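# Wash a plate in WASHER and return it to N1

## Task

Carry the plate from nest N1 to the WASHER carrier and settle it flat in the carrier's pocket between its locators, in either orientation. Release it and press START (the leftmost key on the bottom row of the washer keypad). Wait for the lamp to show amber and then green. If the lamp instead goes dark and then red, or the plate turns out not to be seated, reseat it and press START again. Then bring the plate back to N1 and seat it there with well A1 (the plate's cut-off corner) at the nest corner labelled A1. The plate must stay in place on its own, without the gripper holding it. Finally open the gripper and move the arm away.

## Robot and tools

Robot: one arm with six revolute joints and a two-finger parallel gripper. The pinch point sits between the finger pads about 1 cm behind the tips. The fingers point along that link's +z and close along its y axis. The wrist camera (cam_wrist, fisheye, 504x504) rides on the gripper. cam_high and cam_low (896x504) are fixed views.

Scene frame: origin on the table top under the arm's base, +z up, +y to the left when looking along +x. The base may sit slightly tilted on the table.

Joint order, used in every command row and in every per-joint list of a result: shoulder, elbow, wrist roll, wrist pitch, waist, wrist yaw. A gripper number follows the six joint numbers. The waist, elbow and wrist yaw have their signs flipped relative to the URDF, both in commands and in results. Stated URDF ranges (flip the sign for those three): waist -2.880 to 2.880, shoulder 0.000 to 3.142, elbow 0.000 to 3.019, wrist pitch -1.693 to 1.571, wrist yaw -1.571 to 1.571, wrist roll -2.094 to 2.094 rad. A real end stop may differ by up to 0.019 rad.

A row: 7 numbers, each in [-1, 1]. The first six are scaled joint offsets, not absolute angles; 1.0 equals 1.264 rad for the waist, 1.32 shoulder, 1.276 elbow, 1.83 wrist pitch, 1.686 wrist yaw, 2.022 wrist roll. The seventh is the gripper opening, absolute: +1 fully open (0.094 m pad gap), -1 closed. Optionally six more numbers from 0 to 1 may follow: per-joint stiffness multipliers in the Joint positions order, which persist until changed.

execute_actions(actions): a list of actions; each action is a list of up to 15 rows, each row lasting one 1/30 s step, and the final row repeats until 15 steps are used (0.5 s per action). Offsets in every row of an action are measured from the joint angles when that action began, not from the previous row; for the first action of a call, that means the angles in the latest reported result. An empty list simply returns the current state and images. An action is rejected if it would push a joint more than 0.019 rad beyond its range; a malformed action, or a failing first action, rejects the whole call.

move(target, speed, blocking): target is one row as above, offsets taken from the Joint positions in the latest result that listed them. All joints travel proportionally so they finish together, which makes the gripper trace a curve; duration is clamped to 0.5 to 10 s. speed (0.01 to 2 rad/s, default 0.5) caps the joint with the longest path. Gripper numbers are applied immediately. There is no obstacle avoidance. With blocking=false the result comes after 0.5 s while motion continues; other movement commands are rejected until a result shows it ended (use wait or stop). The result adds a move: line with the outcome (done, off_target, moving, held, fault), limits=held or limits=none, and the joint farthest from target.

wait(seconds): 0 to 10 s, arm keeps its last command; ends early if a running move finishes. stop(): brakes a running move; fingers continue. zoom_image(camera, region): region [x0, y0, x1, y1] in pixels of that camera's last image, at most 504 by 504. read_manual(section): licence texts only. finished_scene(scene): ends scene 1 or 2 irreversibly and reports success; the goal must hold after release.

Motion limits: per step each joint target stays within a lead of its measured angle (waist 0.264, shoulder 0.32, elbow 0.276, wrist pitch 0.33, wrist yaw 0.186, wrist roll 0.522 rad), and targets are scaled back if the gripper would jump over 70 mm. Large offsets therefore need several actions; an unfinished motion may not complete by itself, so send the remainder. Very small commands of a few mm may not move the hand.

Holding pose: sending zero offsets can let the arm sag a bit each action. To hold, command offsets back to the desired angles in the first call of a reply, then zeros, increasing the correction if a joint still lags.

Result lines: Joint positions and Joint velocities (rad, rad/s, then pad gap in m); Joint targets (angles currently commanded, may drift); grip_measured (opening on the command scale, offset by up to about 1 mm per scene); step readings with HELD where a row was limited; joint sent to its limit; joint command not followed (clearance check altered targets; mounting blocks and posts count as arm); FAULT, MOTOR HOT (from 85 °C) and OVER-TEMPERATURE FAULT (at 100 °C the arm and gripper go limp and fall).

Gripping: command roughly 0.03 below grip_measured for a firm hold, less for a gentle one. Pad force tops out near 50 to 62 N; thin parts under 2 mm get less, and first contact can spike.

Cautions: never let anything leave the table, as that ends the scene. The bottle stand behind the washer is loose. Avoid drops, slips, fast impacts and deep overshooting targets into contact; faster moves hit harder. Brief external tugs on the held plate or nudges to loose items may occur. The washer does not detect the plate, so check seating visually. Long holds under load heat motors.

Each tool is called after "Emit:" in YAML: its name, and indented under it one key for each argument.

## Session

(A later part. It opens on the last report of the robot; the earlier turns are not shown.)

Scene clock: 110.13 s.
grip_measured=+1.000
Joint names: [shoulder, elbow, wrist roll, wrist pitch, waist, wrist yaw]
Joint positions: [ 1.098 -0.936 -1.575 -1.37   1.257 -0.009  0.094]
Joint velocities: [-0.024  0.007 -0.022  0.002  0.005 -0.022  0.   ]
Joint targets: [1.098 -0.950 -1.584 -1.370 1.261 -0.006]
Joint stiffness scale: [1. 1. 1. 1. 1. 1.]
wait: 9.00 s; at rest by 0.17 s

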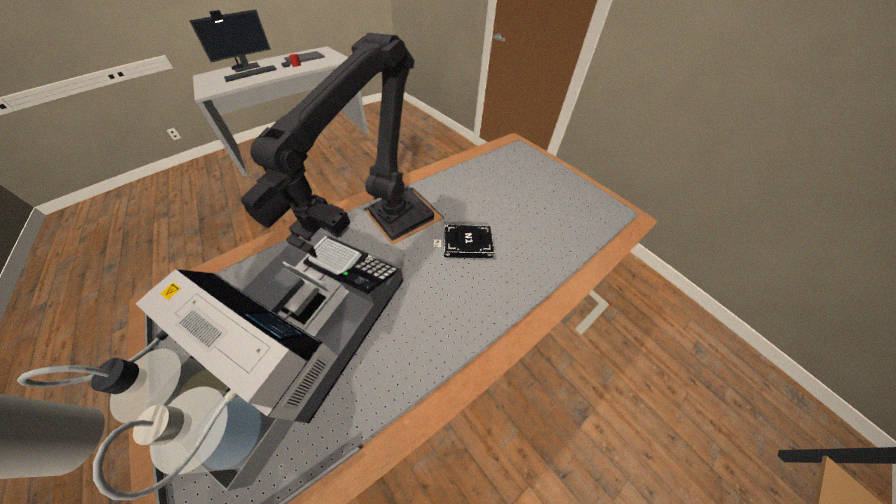

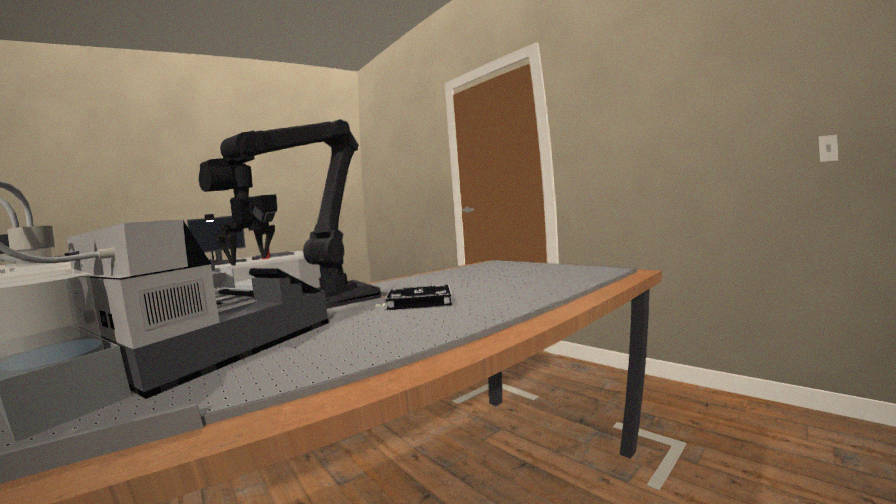

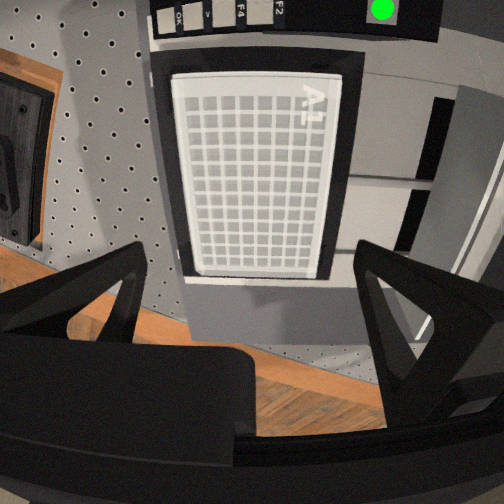

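Emit:
move:
  target: [0.059,0.086,0,0.106,0,0,1]
  speed: 0.2

Scene clock: 114.07 s.
grip_measured=+1.000
Joint names: [shoulder, elbow, wrist roll, wrist pitch, waist, wrist yaw]
Joint positions: [ 1.164 -0.821 -1.575 -1.186  1.257 -0.009  0.094]
Joint velocities: [ 0.005  0.002 -0.051  0.002  0.005  0.037  0.   ]
Joint targets: [1.176 -0.826 -1.575 -1.176 1.257 -0.009]
Joint stiffness scale: [1. 1. 1. 1. 1. 1.]
move: done; limits=none; farthest joint: the shoulder, 0.012 radians from its target (0.078 radians at the start)

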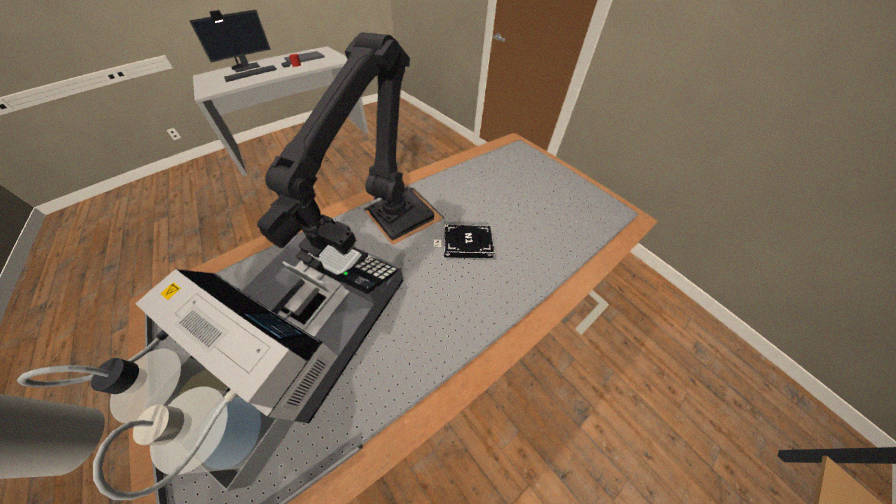

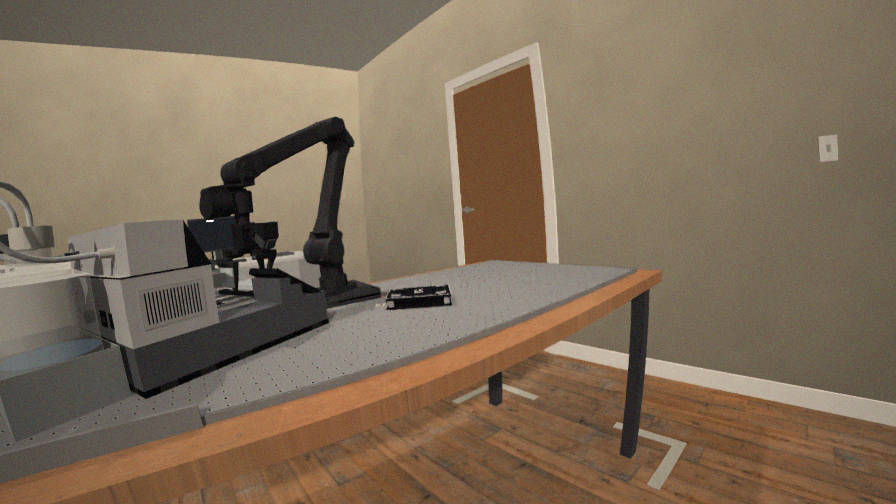

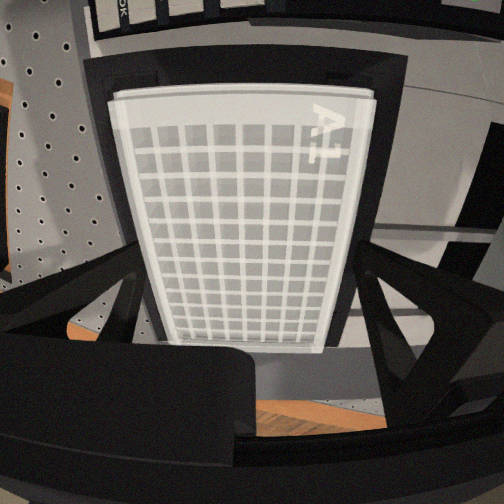

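Emit:
move:
  target: [0.011,-0.008,0,-0.011,0,0,1]
  speed: 0.05

Emit:
move:
  target: [0,-0.008,0,0,0,0,0.72]

Emit:
move:
  target: [-0.045,-0.03,0,0,0,0,0.72]
  speed: 0.1

Scene clock: 117.20 s.
grip_measured=+1.000
Joint names: [shoulder, elbow, wrist roll, wrist pitch, waist, wrist yaw]
Joint positions: [ 1.164 -0.821 -1.575 -1.194  1.257 -0.009  0.094]
Joint velocities: [-0.005 -0.002 -0.007 -0.012  0.005  0.007  0.   ]
Joint targets: [1.179 -0.831 -1.575 -1.206 1.257 -0.009]
Joint stiffness scale: [1. 1. 1. 1. 1. 1.]
move: done; limits=none; farthest joint: the shoulder, 0.014 radians from its target (0.014 radians at the start)

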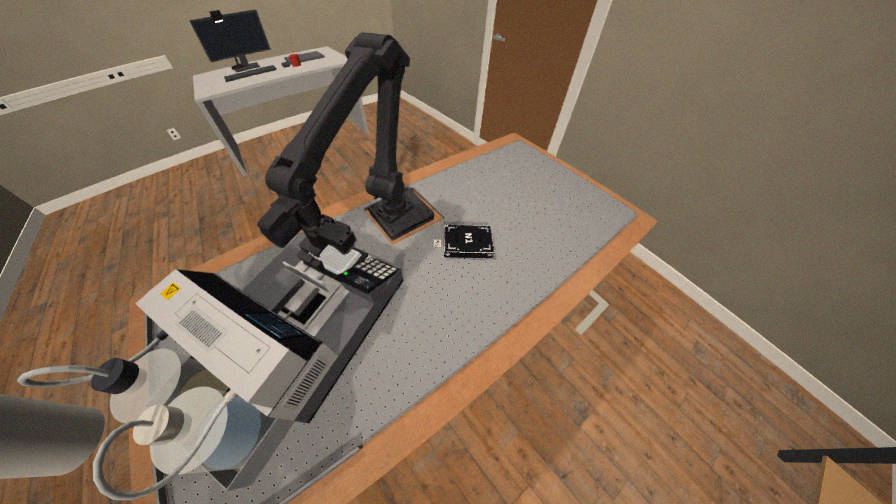

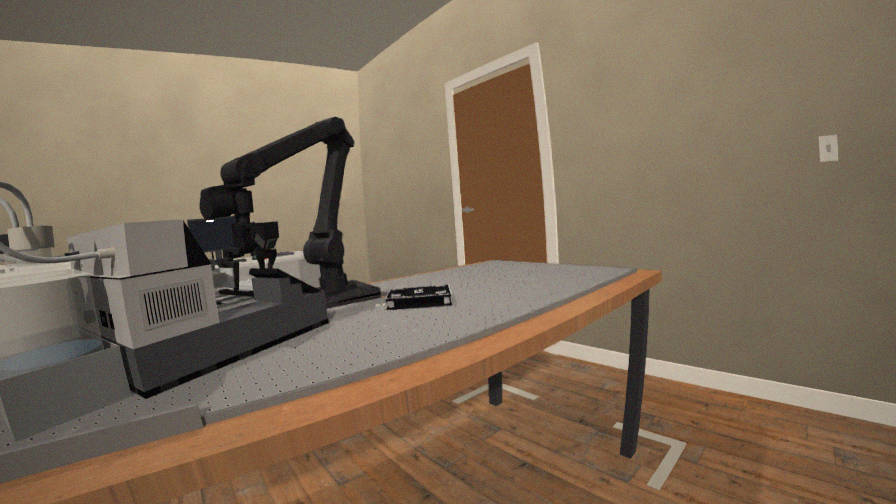

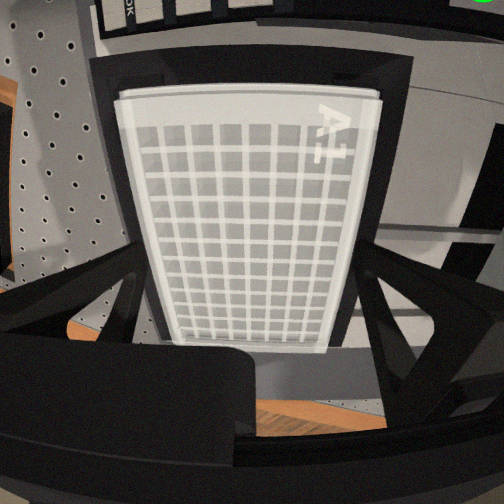

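Scene clock: 117.90 s.
grip_measured=+0.755
Joint names: [shoulder, elbow, wrist roll, wrist pitch, waist, wrist yaw]
Joint positions: [ 1.164 -0.82  -1.575 -1.194  1.257 -0.009  0.082]
Joint velocities: [ 0.005 -0.002 -0.037 -0.012  0.015  0.007 -0.001]
Joint targets: [1.164 -0.831 -1.575 -1.194 1.257 -0.009]
Joint stiffness scale: [1. 1. 1. 1. 1. 1.]
move: done; limits=none; farthest joint: the elbow, 0.011 radians from its target (0.010 radians at the start)

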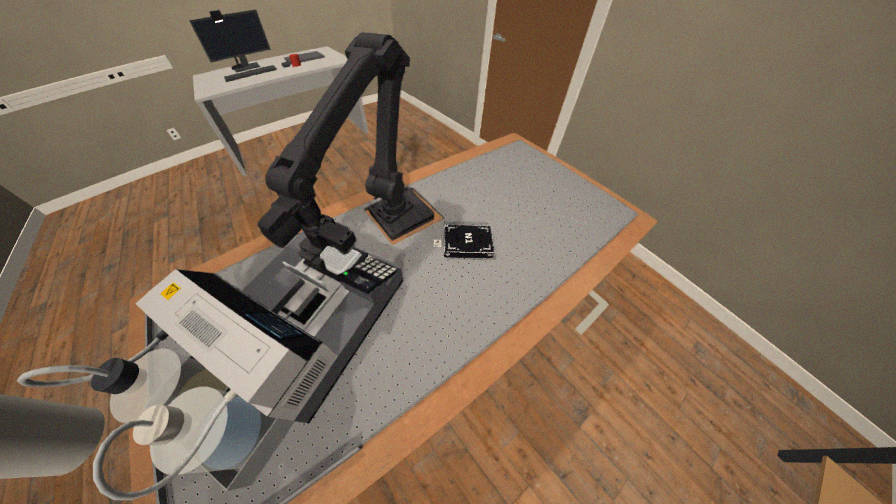

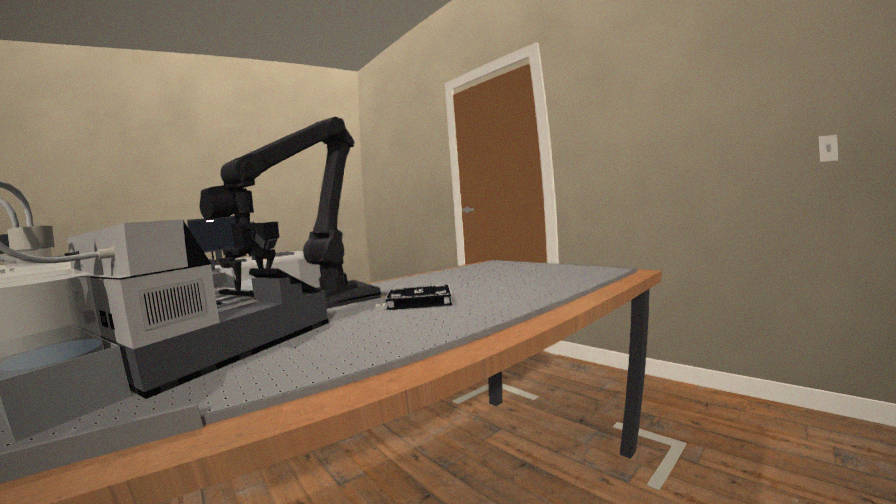

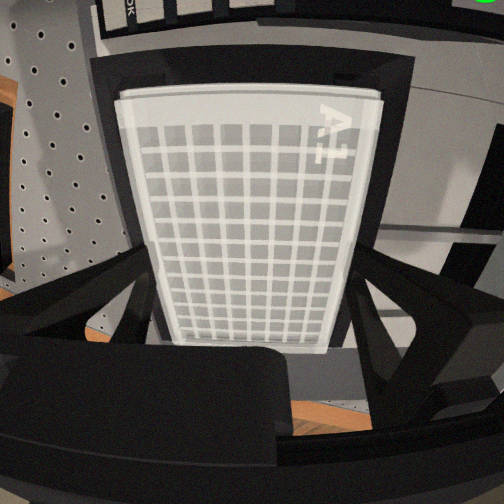

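Scene clock: 118.83 s.
grip_measured=+0.755
Joint names: [shoulder, elbow, wrist roll, wrist pitch, waist, wrist yaw]
Joint positions: [ 1.119 -0.82  -1.575 -1.194  1.257 -0.009  0.082]
Joint velocities: [-0.005  0.007 -0.037 -0.002  0.005  0.022 -0.   ]
Joint targets: [1.105 -0.859 -1.575 -1.194 1.257 -0.009]
Joint stiffness scale: [1. 1. 1. 1. 1. 1.]
move: off_target; limits=none; farthest joint: the elbow, 0.038 radians from its target (0.038 radians at the start)

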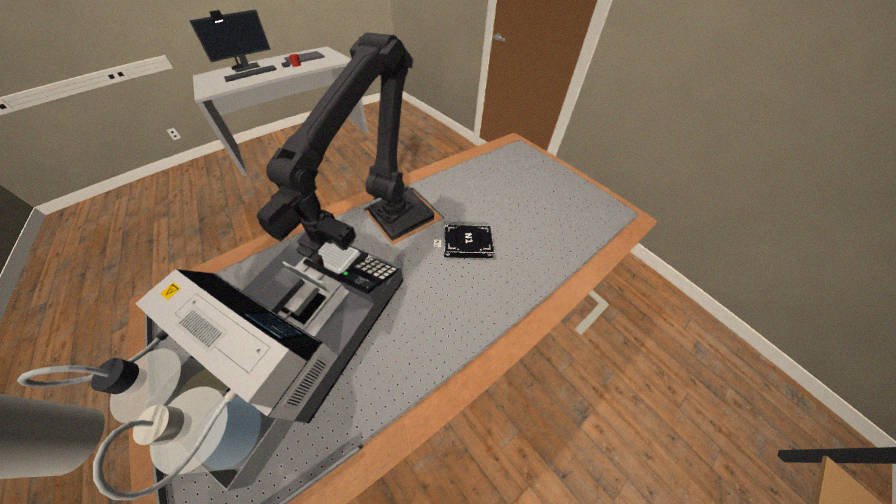

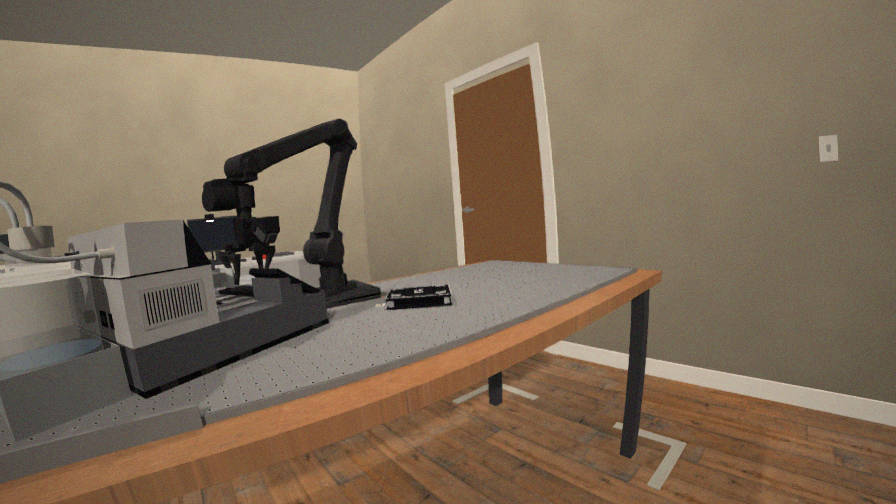

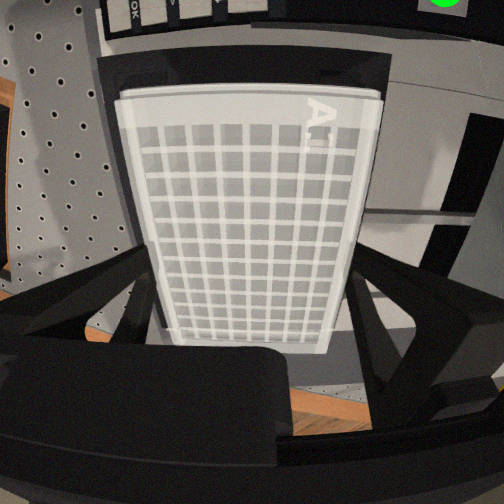

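Emit:
move:
  target: [-0.045,-0.15,0,-0.135,0,0,0.72]
  speed: 0.3

Emit:
move:
  target: [0,-0.012,0.45,0,-1,-0.025,0.72]
  speed: 0.7

Scene clock: 122.70 s.
grip_measured=+0.755
Joint names: [shoulder, elbow, wrist roll, wrist pitch, waist, wrist yaw]
Joint positions: [ 1.072 -0.963 -1.575 -1.432  1.257 -0.009  0.082]
Joint velocities: [-0.005  0.007  0.037  0.002  0.005  0.022 -0.   ]
Joint targets: [1.059 -1.012 -1.575 -1.441 1.257 -0.009]
Joint stiffness scale: [1. 1. 1. 1. 1. 1.]
move: off_target; limits=none; farthest joint: the elbow, 0.048 radians from its target (0.191 radians at the start)

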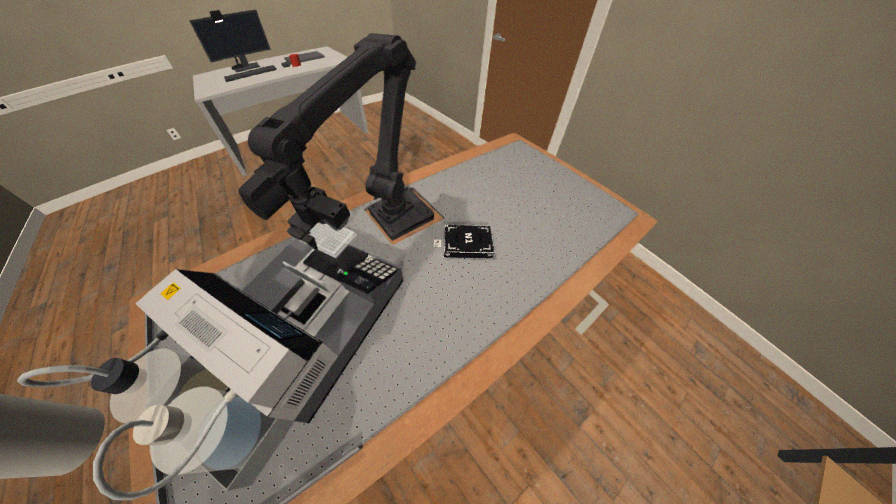

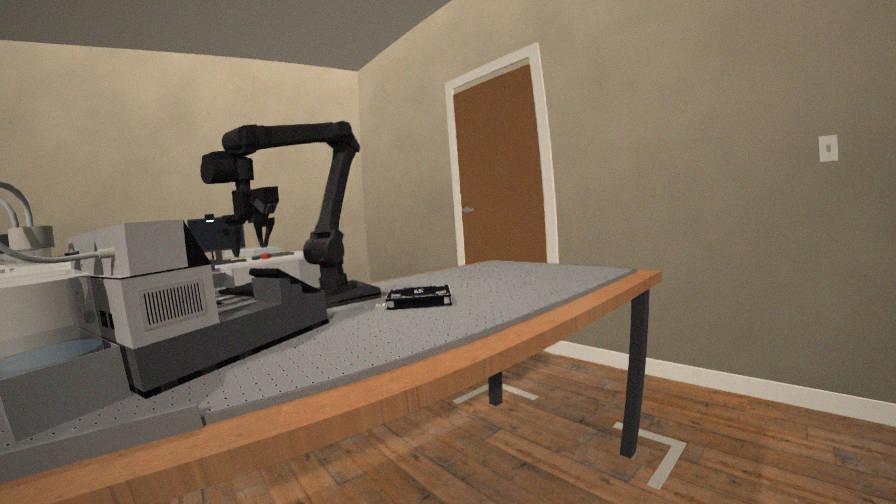

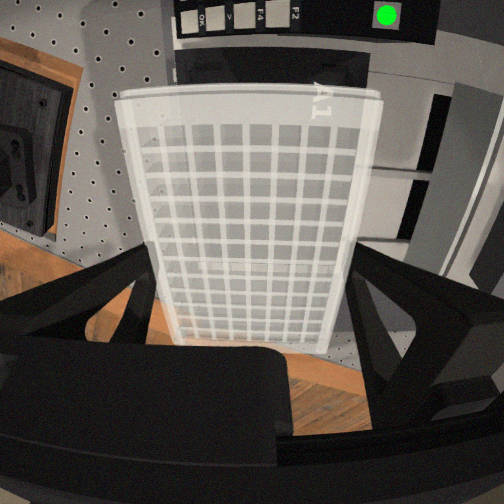

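Scene clock: 125.33 s.
grip_measured=+0.755
Joint names: [shoulder, elbow, wrist roll, wrist pitch, waist, wrist yaw]
Joint positions: [ 1.072 -0.959 -0.675 -1.432 -0.005 -0.049  0.082]
Joint velocities: [-0.005 -0.007  0.037 -0.002 -0.005 -0.037 -0.   ]
Joint targets: [1.072 -0.979 -0.665 -1.432 -0.007 -0.051]
Joint stiffness scale: [1. 1. 1. 1. 1. 1.]
move: done; limits=none; farthest joint: the elbow, 0.019 radians from its target (0.015 radians at the start)

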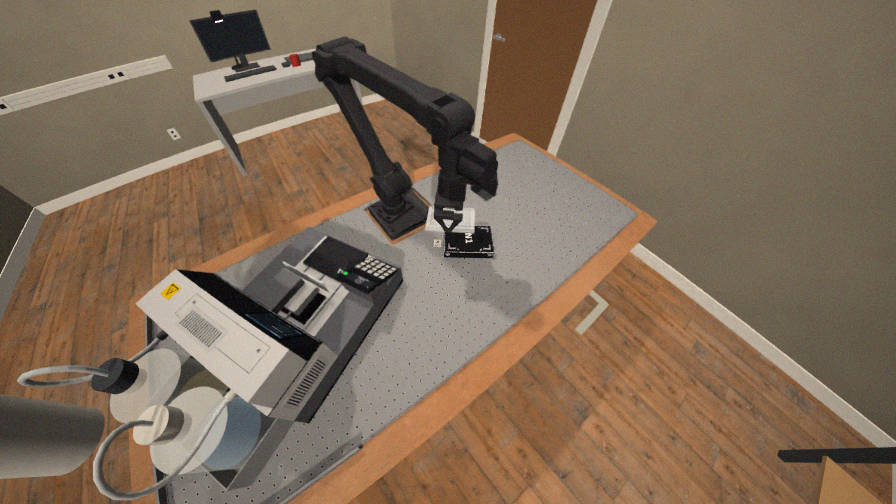

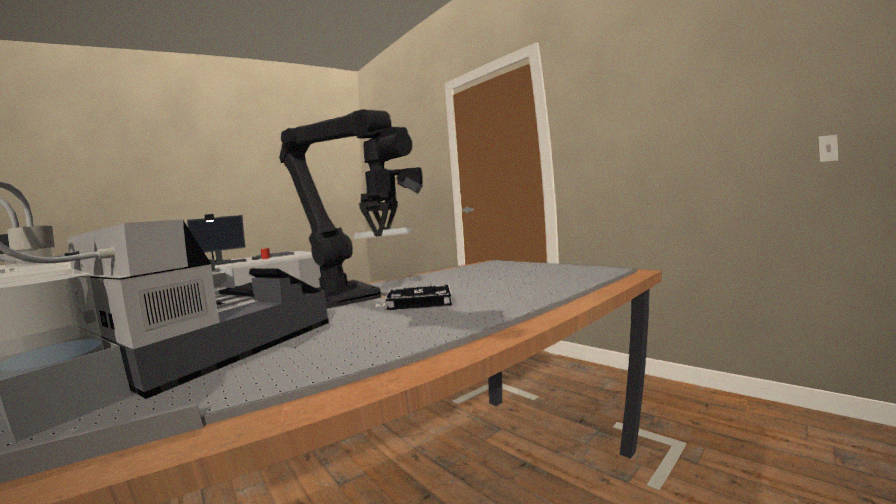

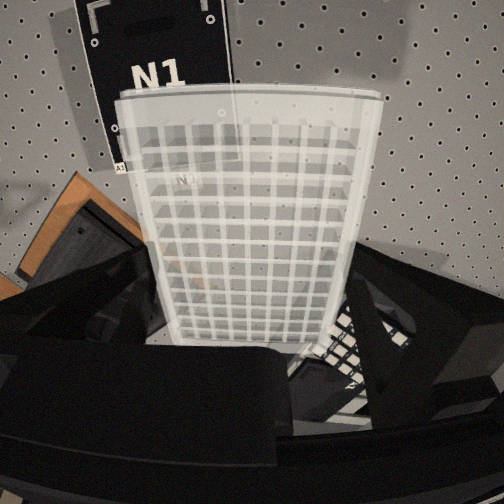

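Target [1.275,-0.695,-0.457,-0.975,-0.30].

Emit:
move:
  target: [0.161,0.203,0.113,0.255,-0.24,0,0.72]
  speed: 0.35

Scene clock: 131.23 s.
grip_measured=+0.755
Joint names: [shoulder, elbow, wrist roll, wrist pitch, waist, wrist yaw]
Joint positions: [ 1.277 -0.692 -0.456 -0.977 -0.299 -0.049  0.082]
Joint velocities: [-0.005 -0.007  0.037  0.012 -0.005  0.095 -0.001]
Joint targets: [1.284 -0.700 -0.446 -0.966 -0.308 -0.049]
Joint stiffness scale: [1. 1. 1. 1. 1. 1.]
move: done; limits=none; farthest joint: the wrist pitch, 0.011 radians from its target (0.467 radians at the start)

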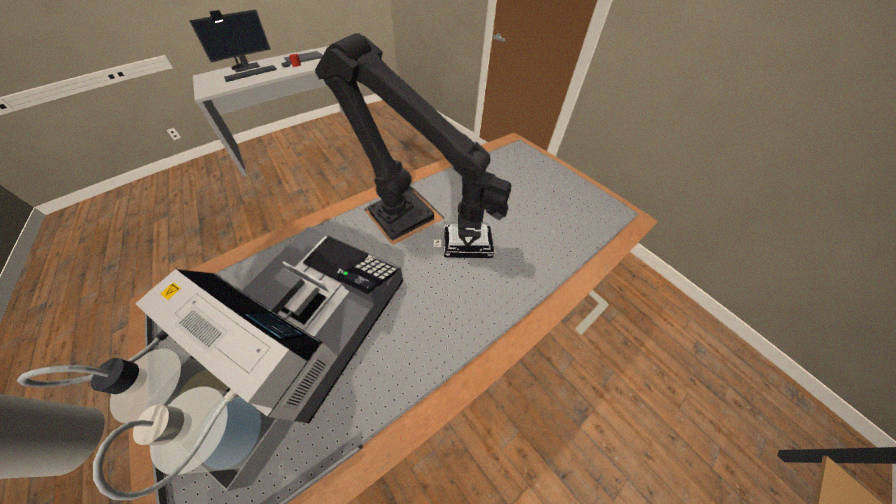

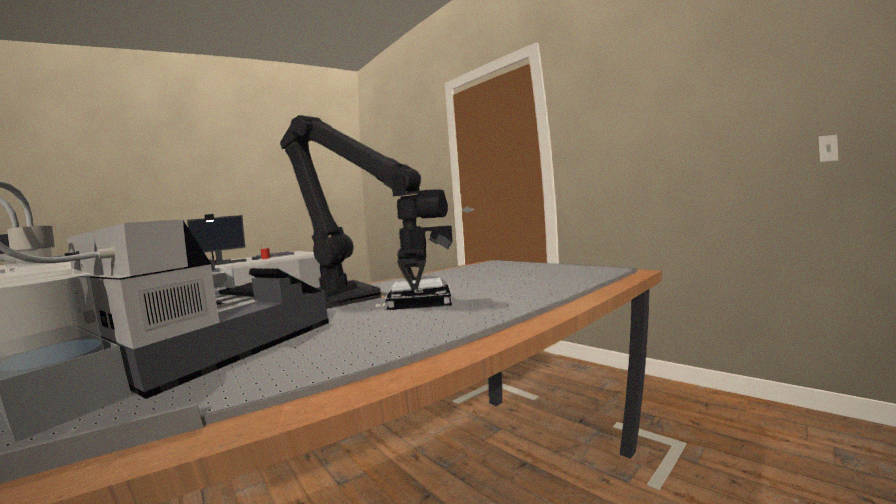

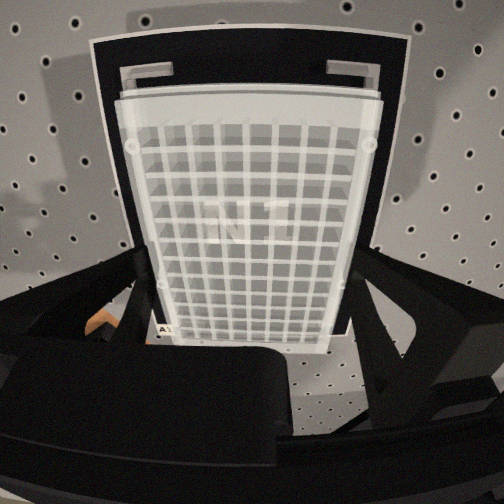

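Emit:
move:
  target: [0.0235,-0.008,-0.008,0.0135,-0.008,0,0.72]
  speed: 0.05

Scene clock: 133.73 s.
grip_measured=+0.755
Joint names: [shoulder, elbow, wrist roll, wrist pitch, waist, wrist yaw]
Joint positions: [ 1.295 -0.692 -0.462 -0.962 -0.299 -0.049  0.082]
Joint velocities: [-0.034  0.012  0.037 -0.002 -0.005 -0.037  0.   ]
Joint targets: [1.308 -0.702 -0.472 -0.952 -0.309 -0.049]
Joint stiffness scale: [1. 1. 1. 1. 1. 1.]
move: done; limits=none; farthest joint: the shoulder, 0.013 radians from its target (0.031 radians at the start)

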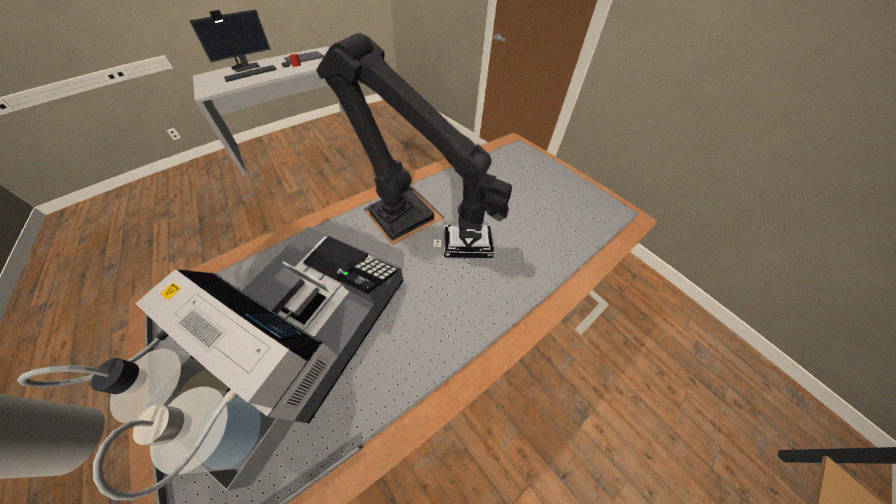

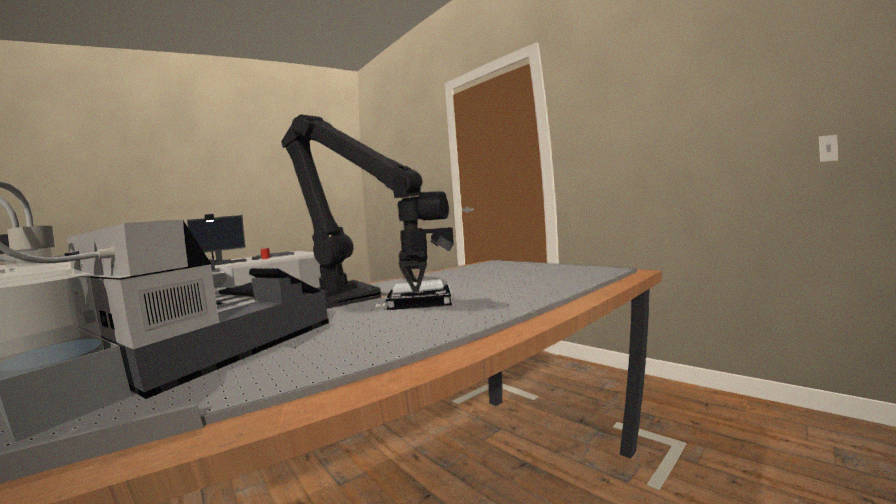

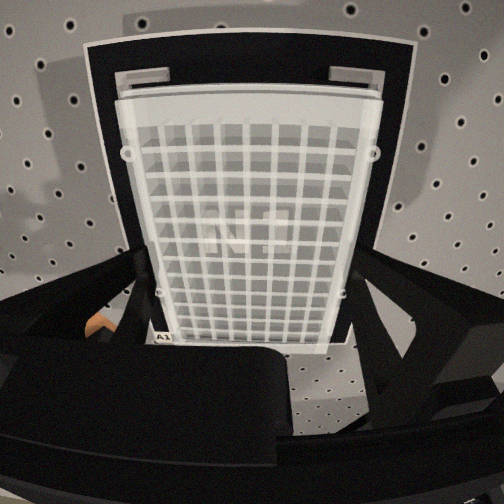

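Emit:
move:
  target: [0.028,-0.008,0,0.0105,0,0,0.72]
  speed: 0.04

Emit:
move:
  target: [0,-0.008,0,0,0,0,1]

Emit:
move:
  target: [-0.2,-0.09,0,-0.12,0,0,1]
  speed: 0.3

Emit:
zoom_image:
  camera: "cam_wrist"
  region: [120,0,390,270]

Emit:
zoom_image:
  camera: "cam_low"
  region: [370,260,470,320]

Scene clock: 139.53 s.
grip_measured=+0.755
Joint names: [shoulder, elbow, wrist roll, wrist pitch, waist, wrist yaw]
Joint positions: [ 1.31  -0.692 -0.462 -0.956 -0.299 -0.049  0.082]
Joint velocities: [-0.005 -0.007 -0.095 -0.002 -0.005 -0.007 -0.001]
Joint targets: [1.332 -0.702 -0.462 -0.943 -0.299 -0.049]
Joint stiffness scale: [1. 1. 1. 1. 1. 1.]
move: off_target; limits=none; farthest joint: the shoulder, 0.022 radians from its target (0.037 radians at the start)

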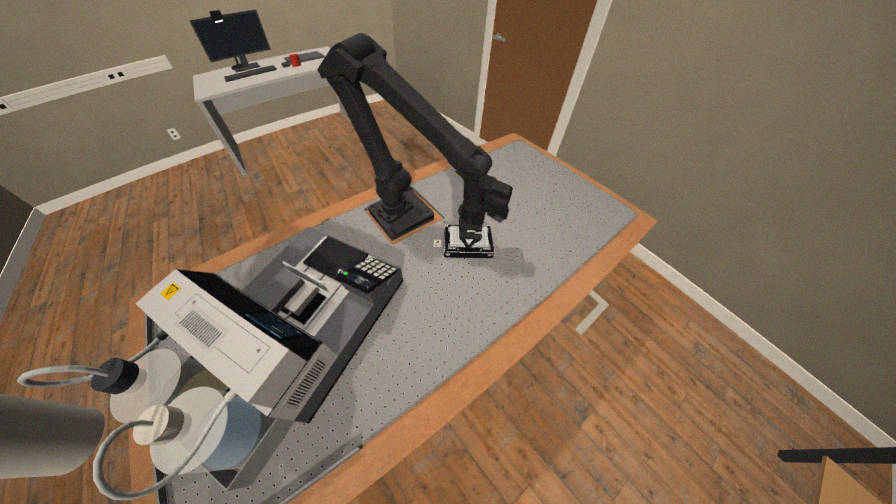

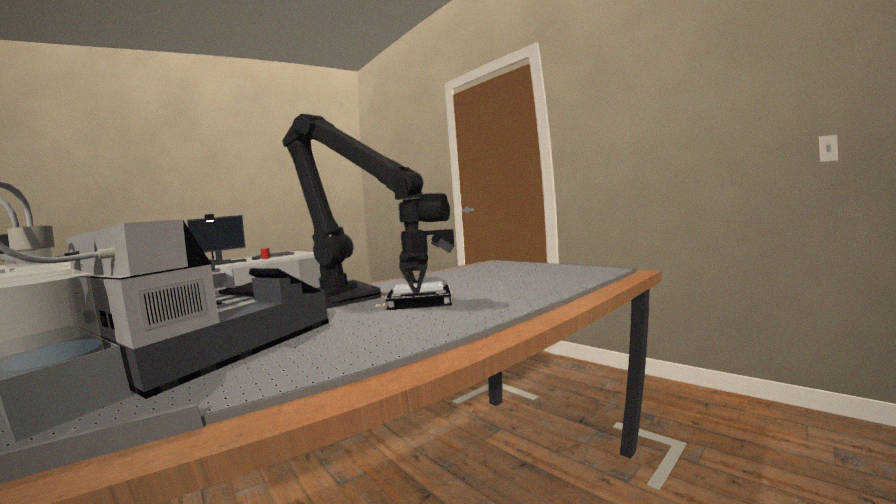

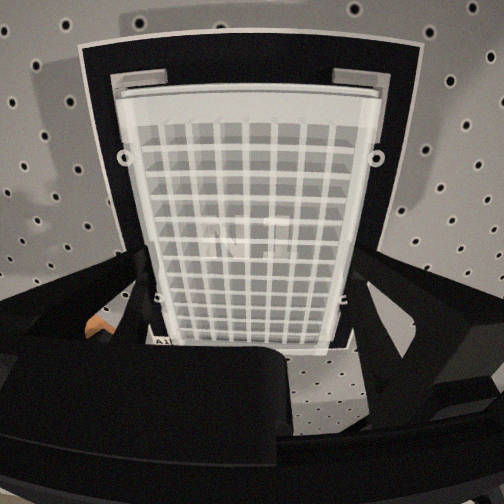

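Scene clock: 140.23 s.
grip_measured=+1.000
Joint names: [shoulder, elbow, wrist roll, wrist pitch, waist, wrist yaw]
Joint positions: [ 1.31  -0.69  -0.462 -0.956 -0.299 -0.049  0.094]
Joint velocities: [ 0.005  0.017 -0.051  0.012  0.005  0.022  0.   ]
Joint targets: [1.310 -0.702 -0.462 -0.956 -0.299 -0.049]
Joint stiffness scale: [1. 1. 1. 1. 1. 1.]
move: done; limits=none; farthest joint: the elbow, 0.013 radians from its target (0.010 radians at the start)

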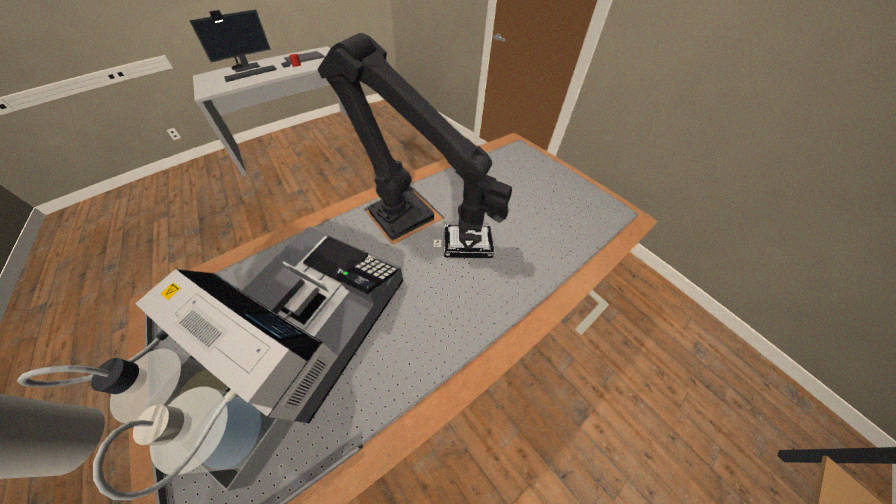

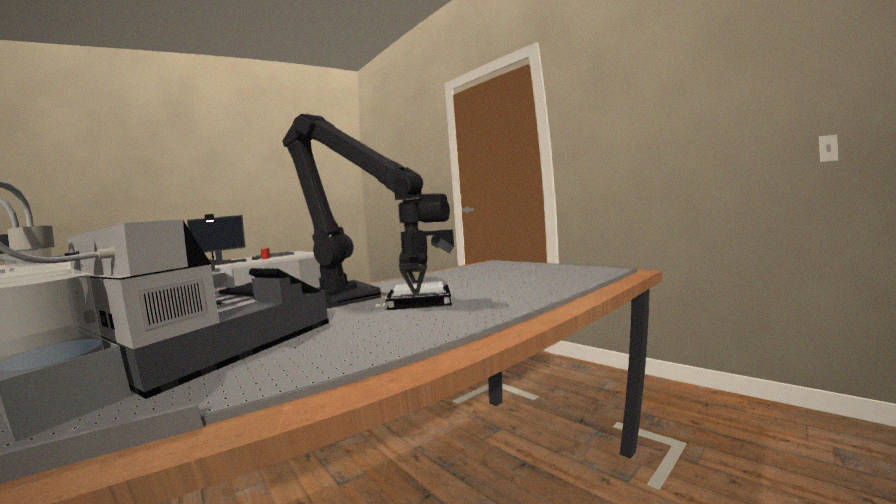

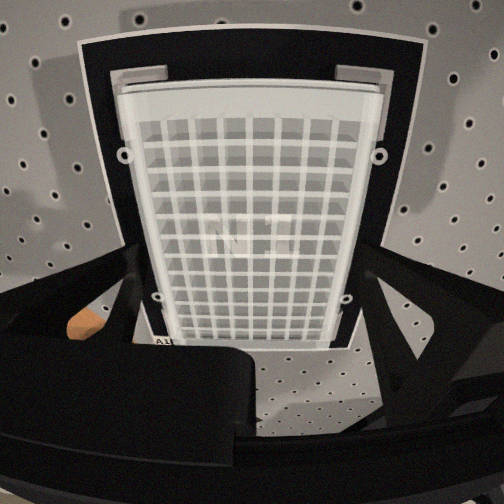

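Scene clock: 141.53 s.
grip_measured=+1.000
Joint names: [shoulder, elbow, wrist roll, wrist pitch, waist, wrist yaw]
Joint positions: [ 1.051 -0.758 -0.462 -1.167 -0.299 -0.049  0.094]
Joint velocities: [-0.005 -0.002 -0.081  0.007 -0.005 -0.037  0.   ]
Joint targets: [1.046 -0.804 -0.462 -1.175 -0.299 -0.049]
Joint stiffness scale: [1. 1. 1. 1. 1. 1.]
move: off_target; limits=none; farthest joint: the elbow, 0.047 radians from its target (0.115 radians at the start)

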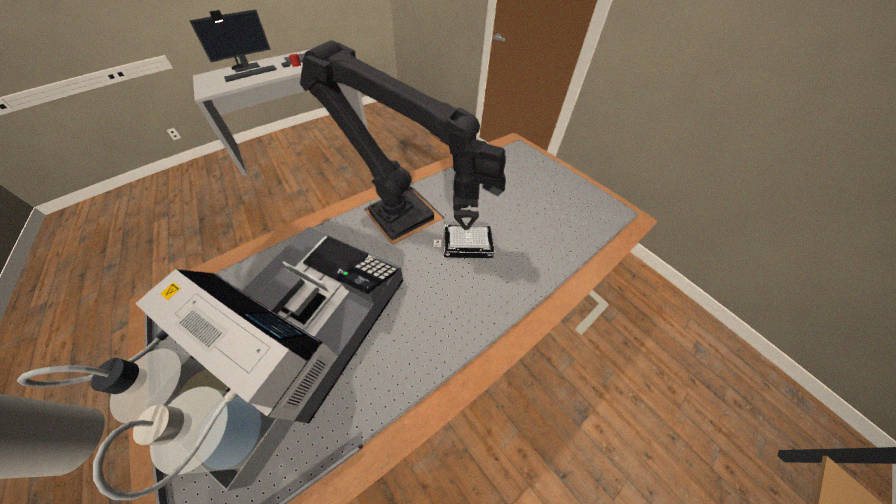

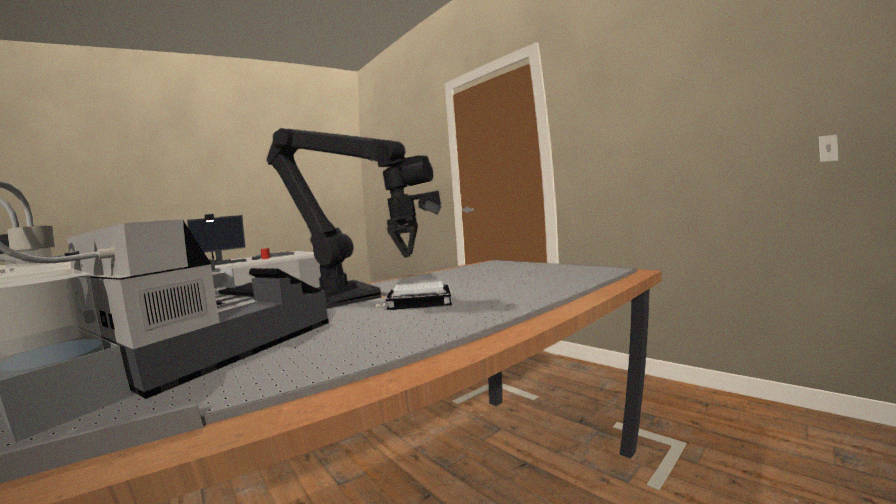

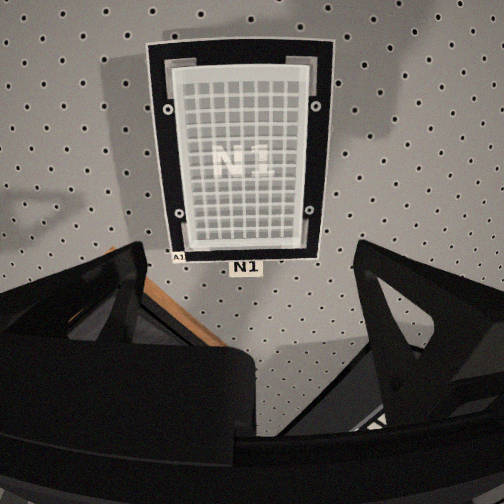

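Region (120, 0, 390, 270) of cam_wrist's 504x504 image, scaled by 1.867, with more detail than that image has.

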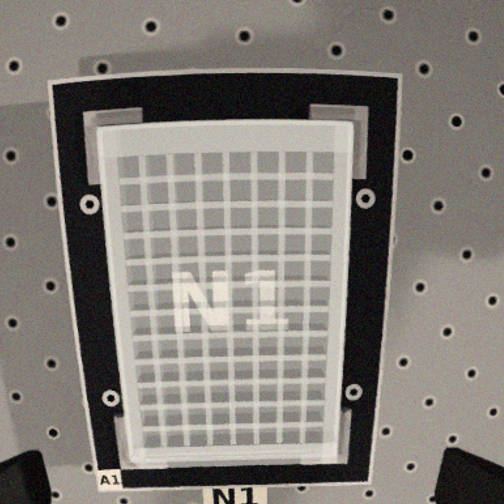

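Region (370, 260, 470, 320) of cam_low's 896x504 image, scaled by 5.040, with more detail than that image has; it fills the top 302 rows of this view, and the rest is white.

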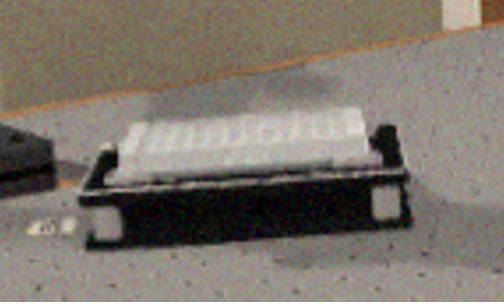

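Seated.

Emit:
move:
  target: [-0.15,-0.04,0,-0.06,0,0,1]

Emit:
finished_scene:
  scene: 2

Scene clock: 143.77 s.
grip_measured=+1.000
Joint names: [shoulder, elbow, wrist roll, wrist pitch, waist, wrist yaw]
Joint positions: [ 0.847 -0.759 -0.462 -1.269 -0.299 -0.049  0.094]
Joint velocities: [-0.005  0.012  0.022 -0.017 -0.005  0.007  0.   ]
Joint targets: [0.853 -0.809 -0.462 -1.276 -0.299 -0.049]
Joint stiffness scale: [1. 1. 1. 1. 1. 1.]
move: off_target; limits=none; farthest joint: the elbow, 0.050 radians from its target (0.051 radians at the start)

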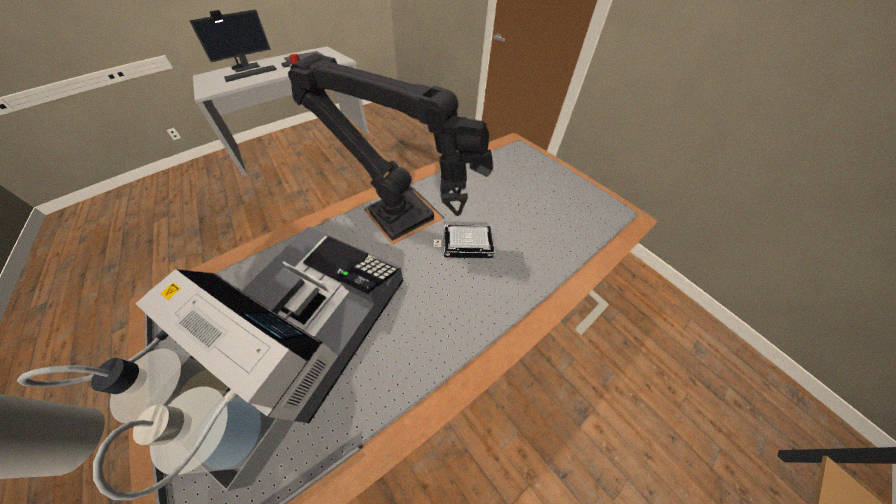

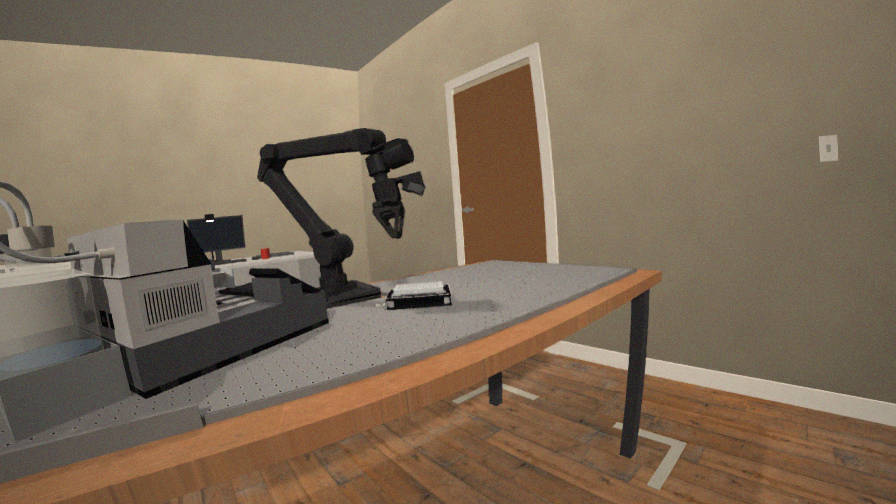

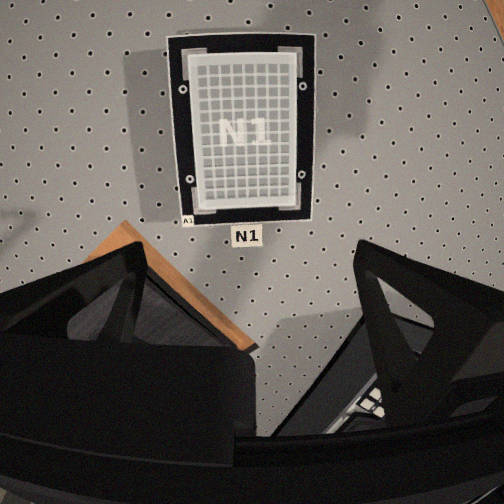

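The scene is finished: the task was done.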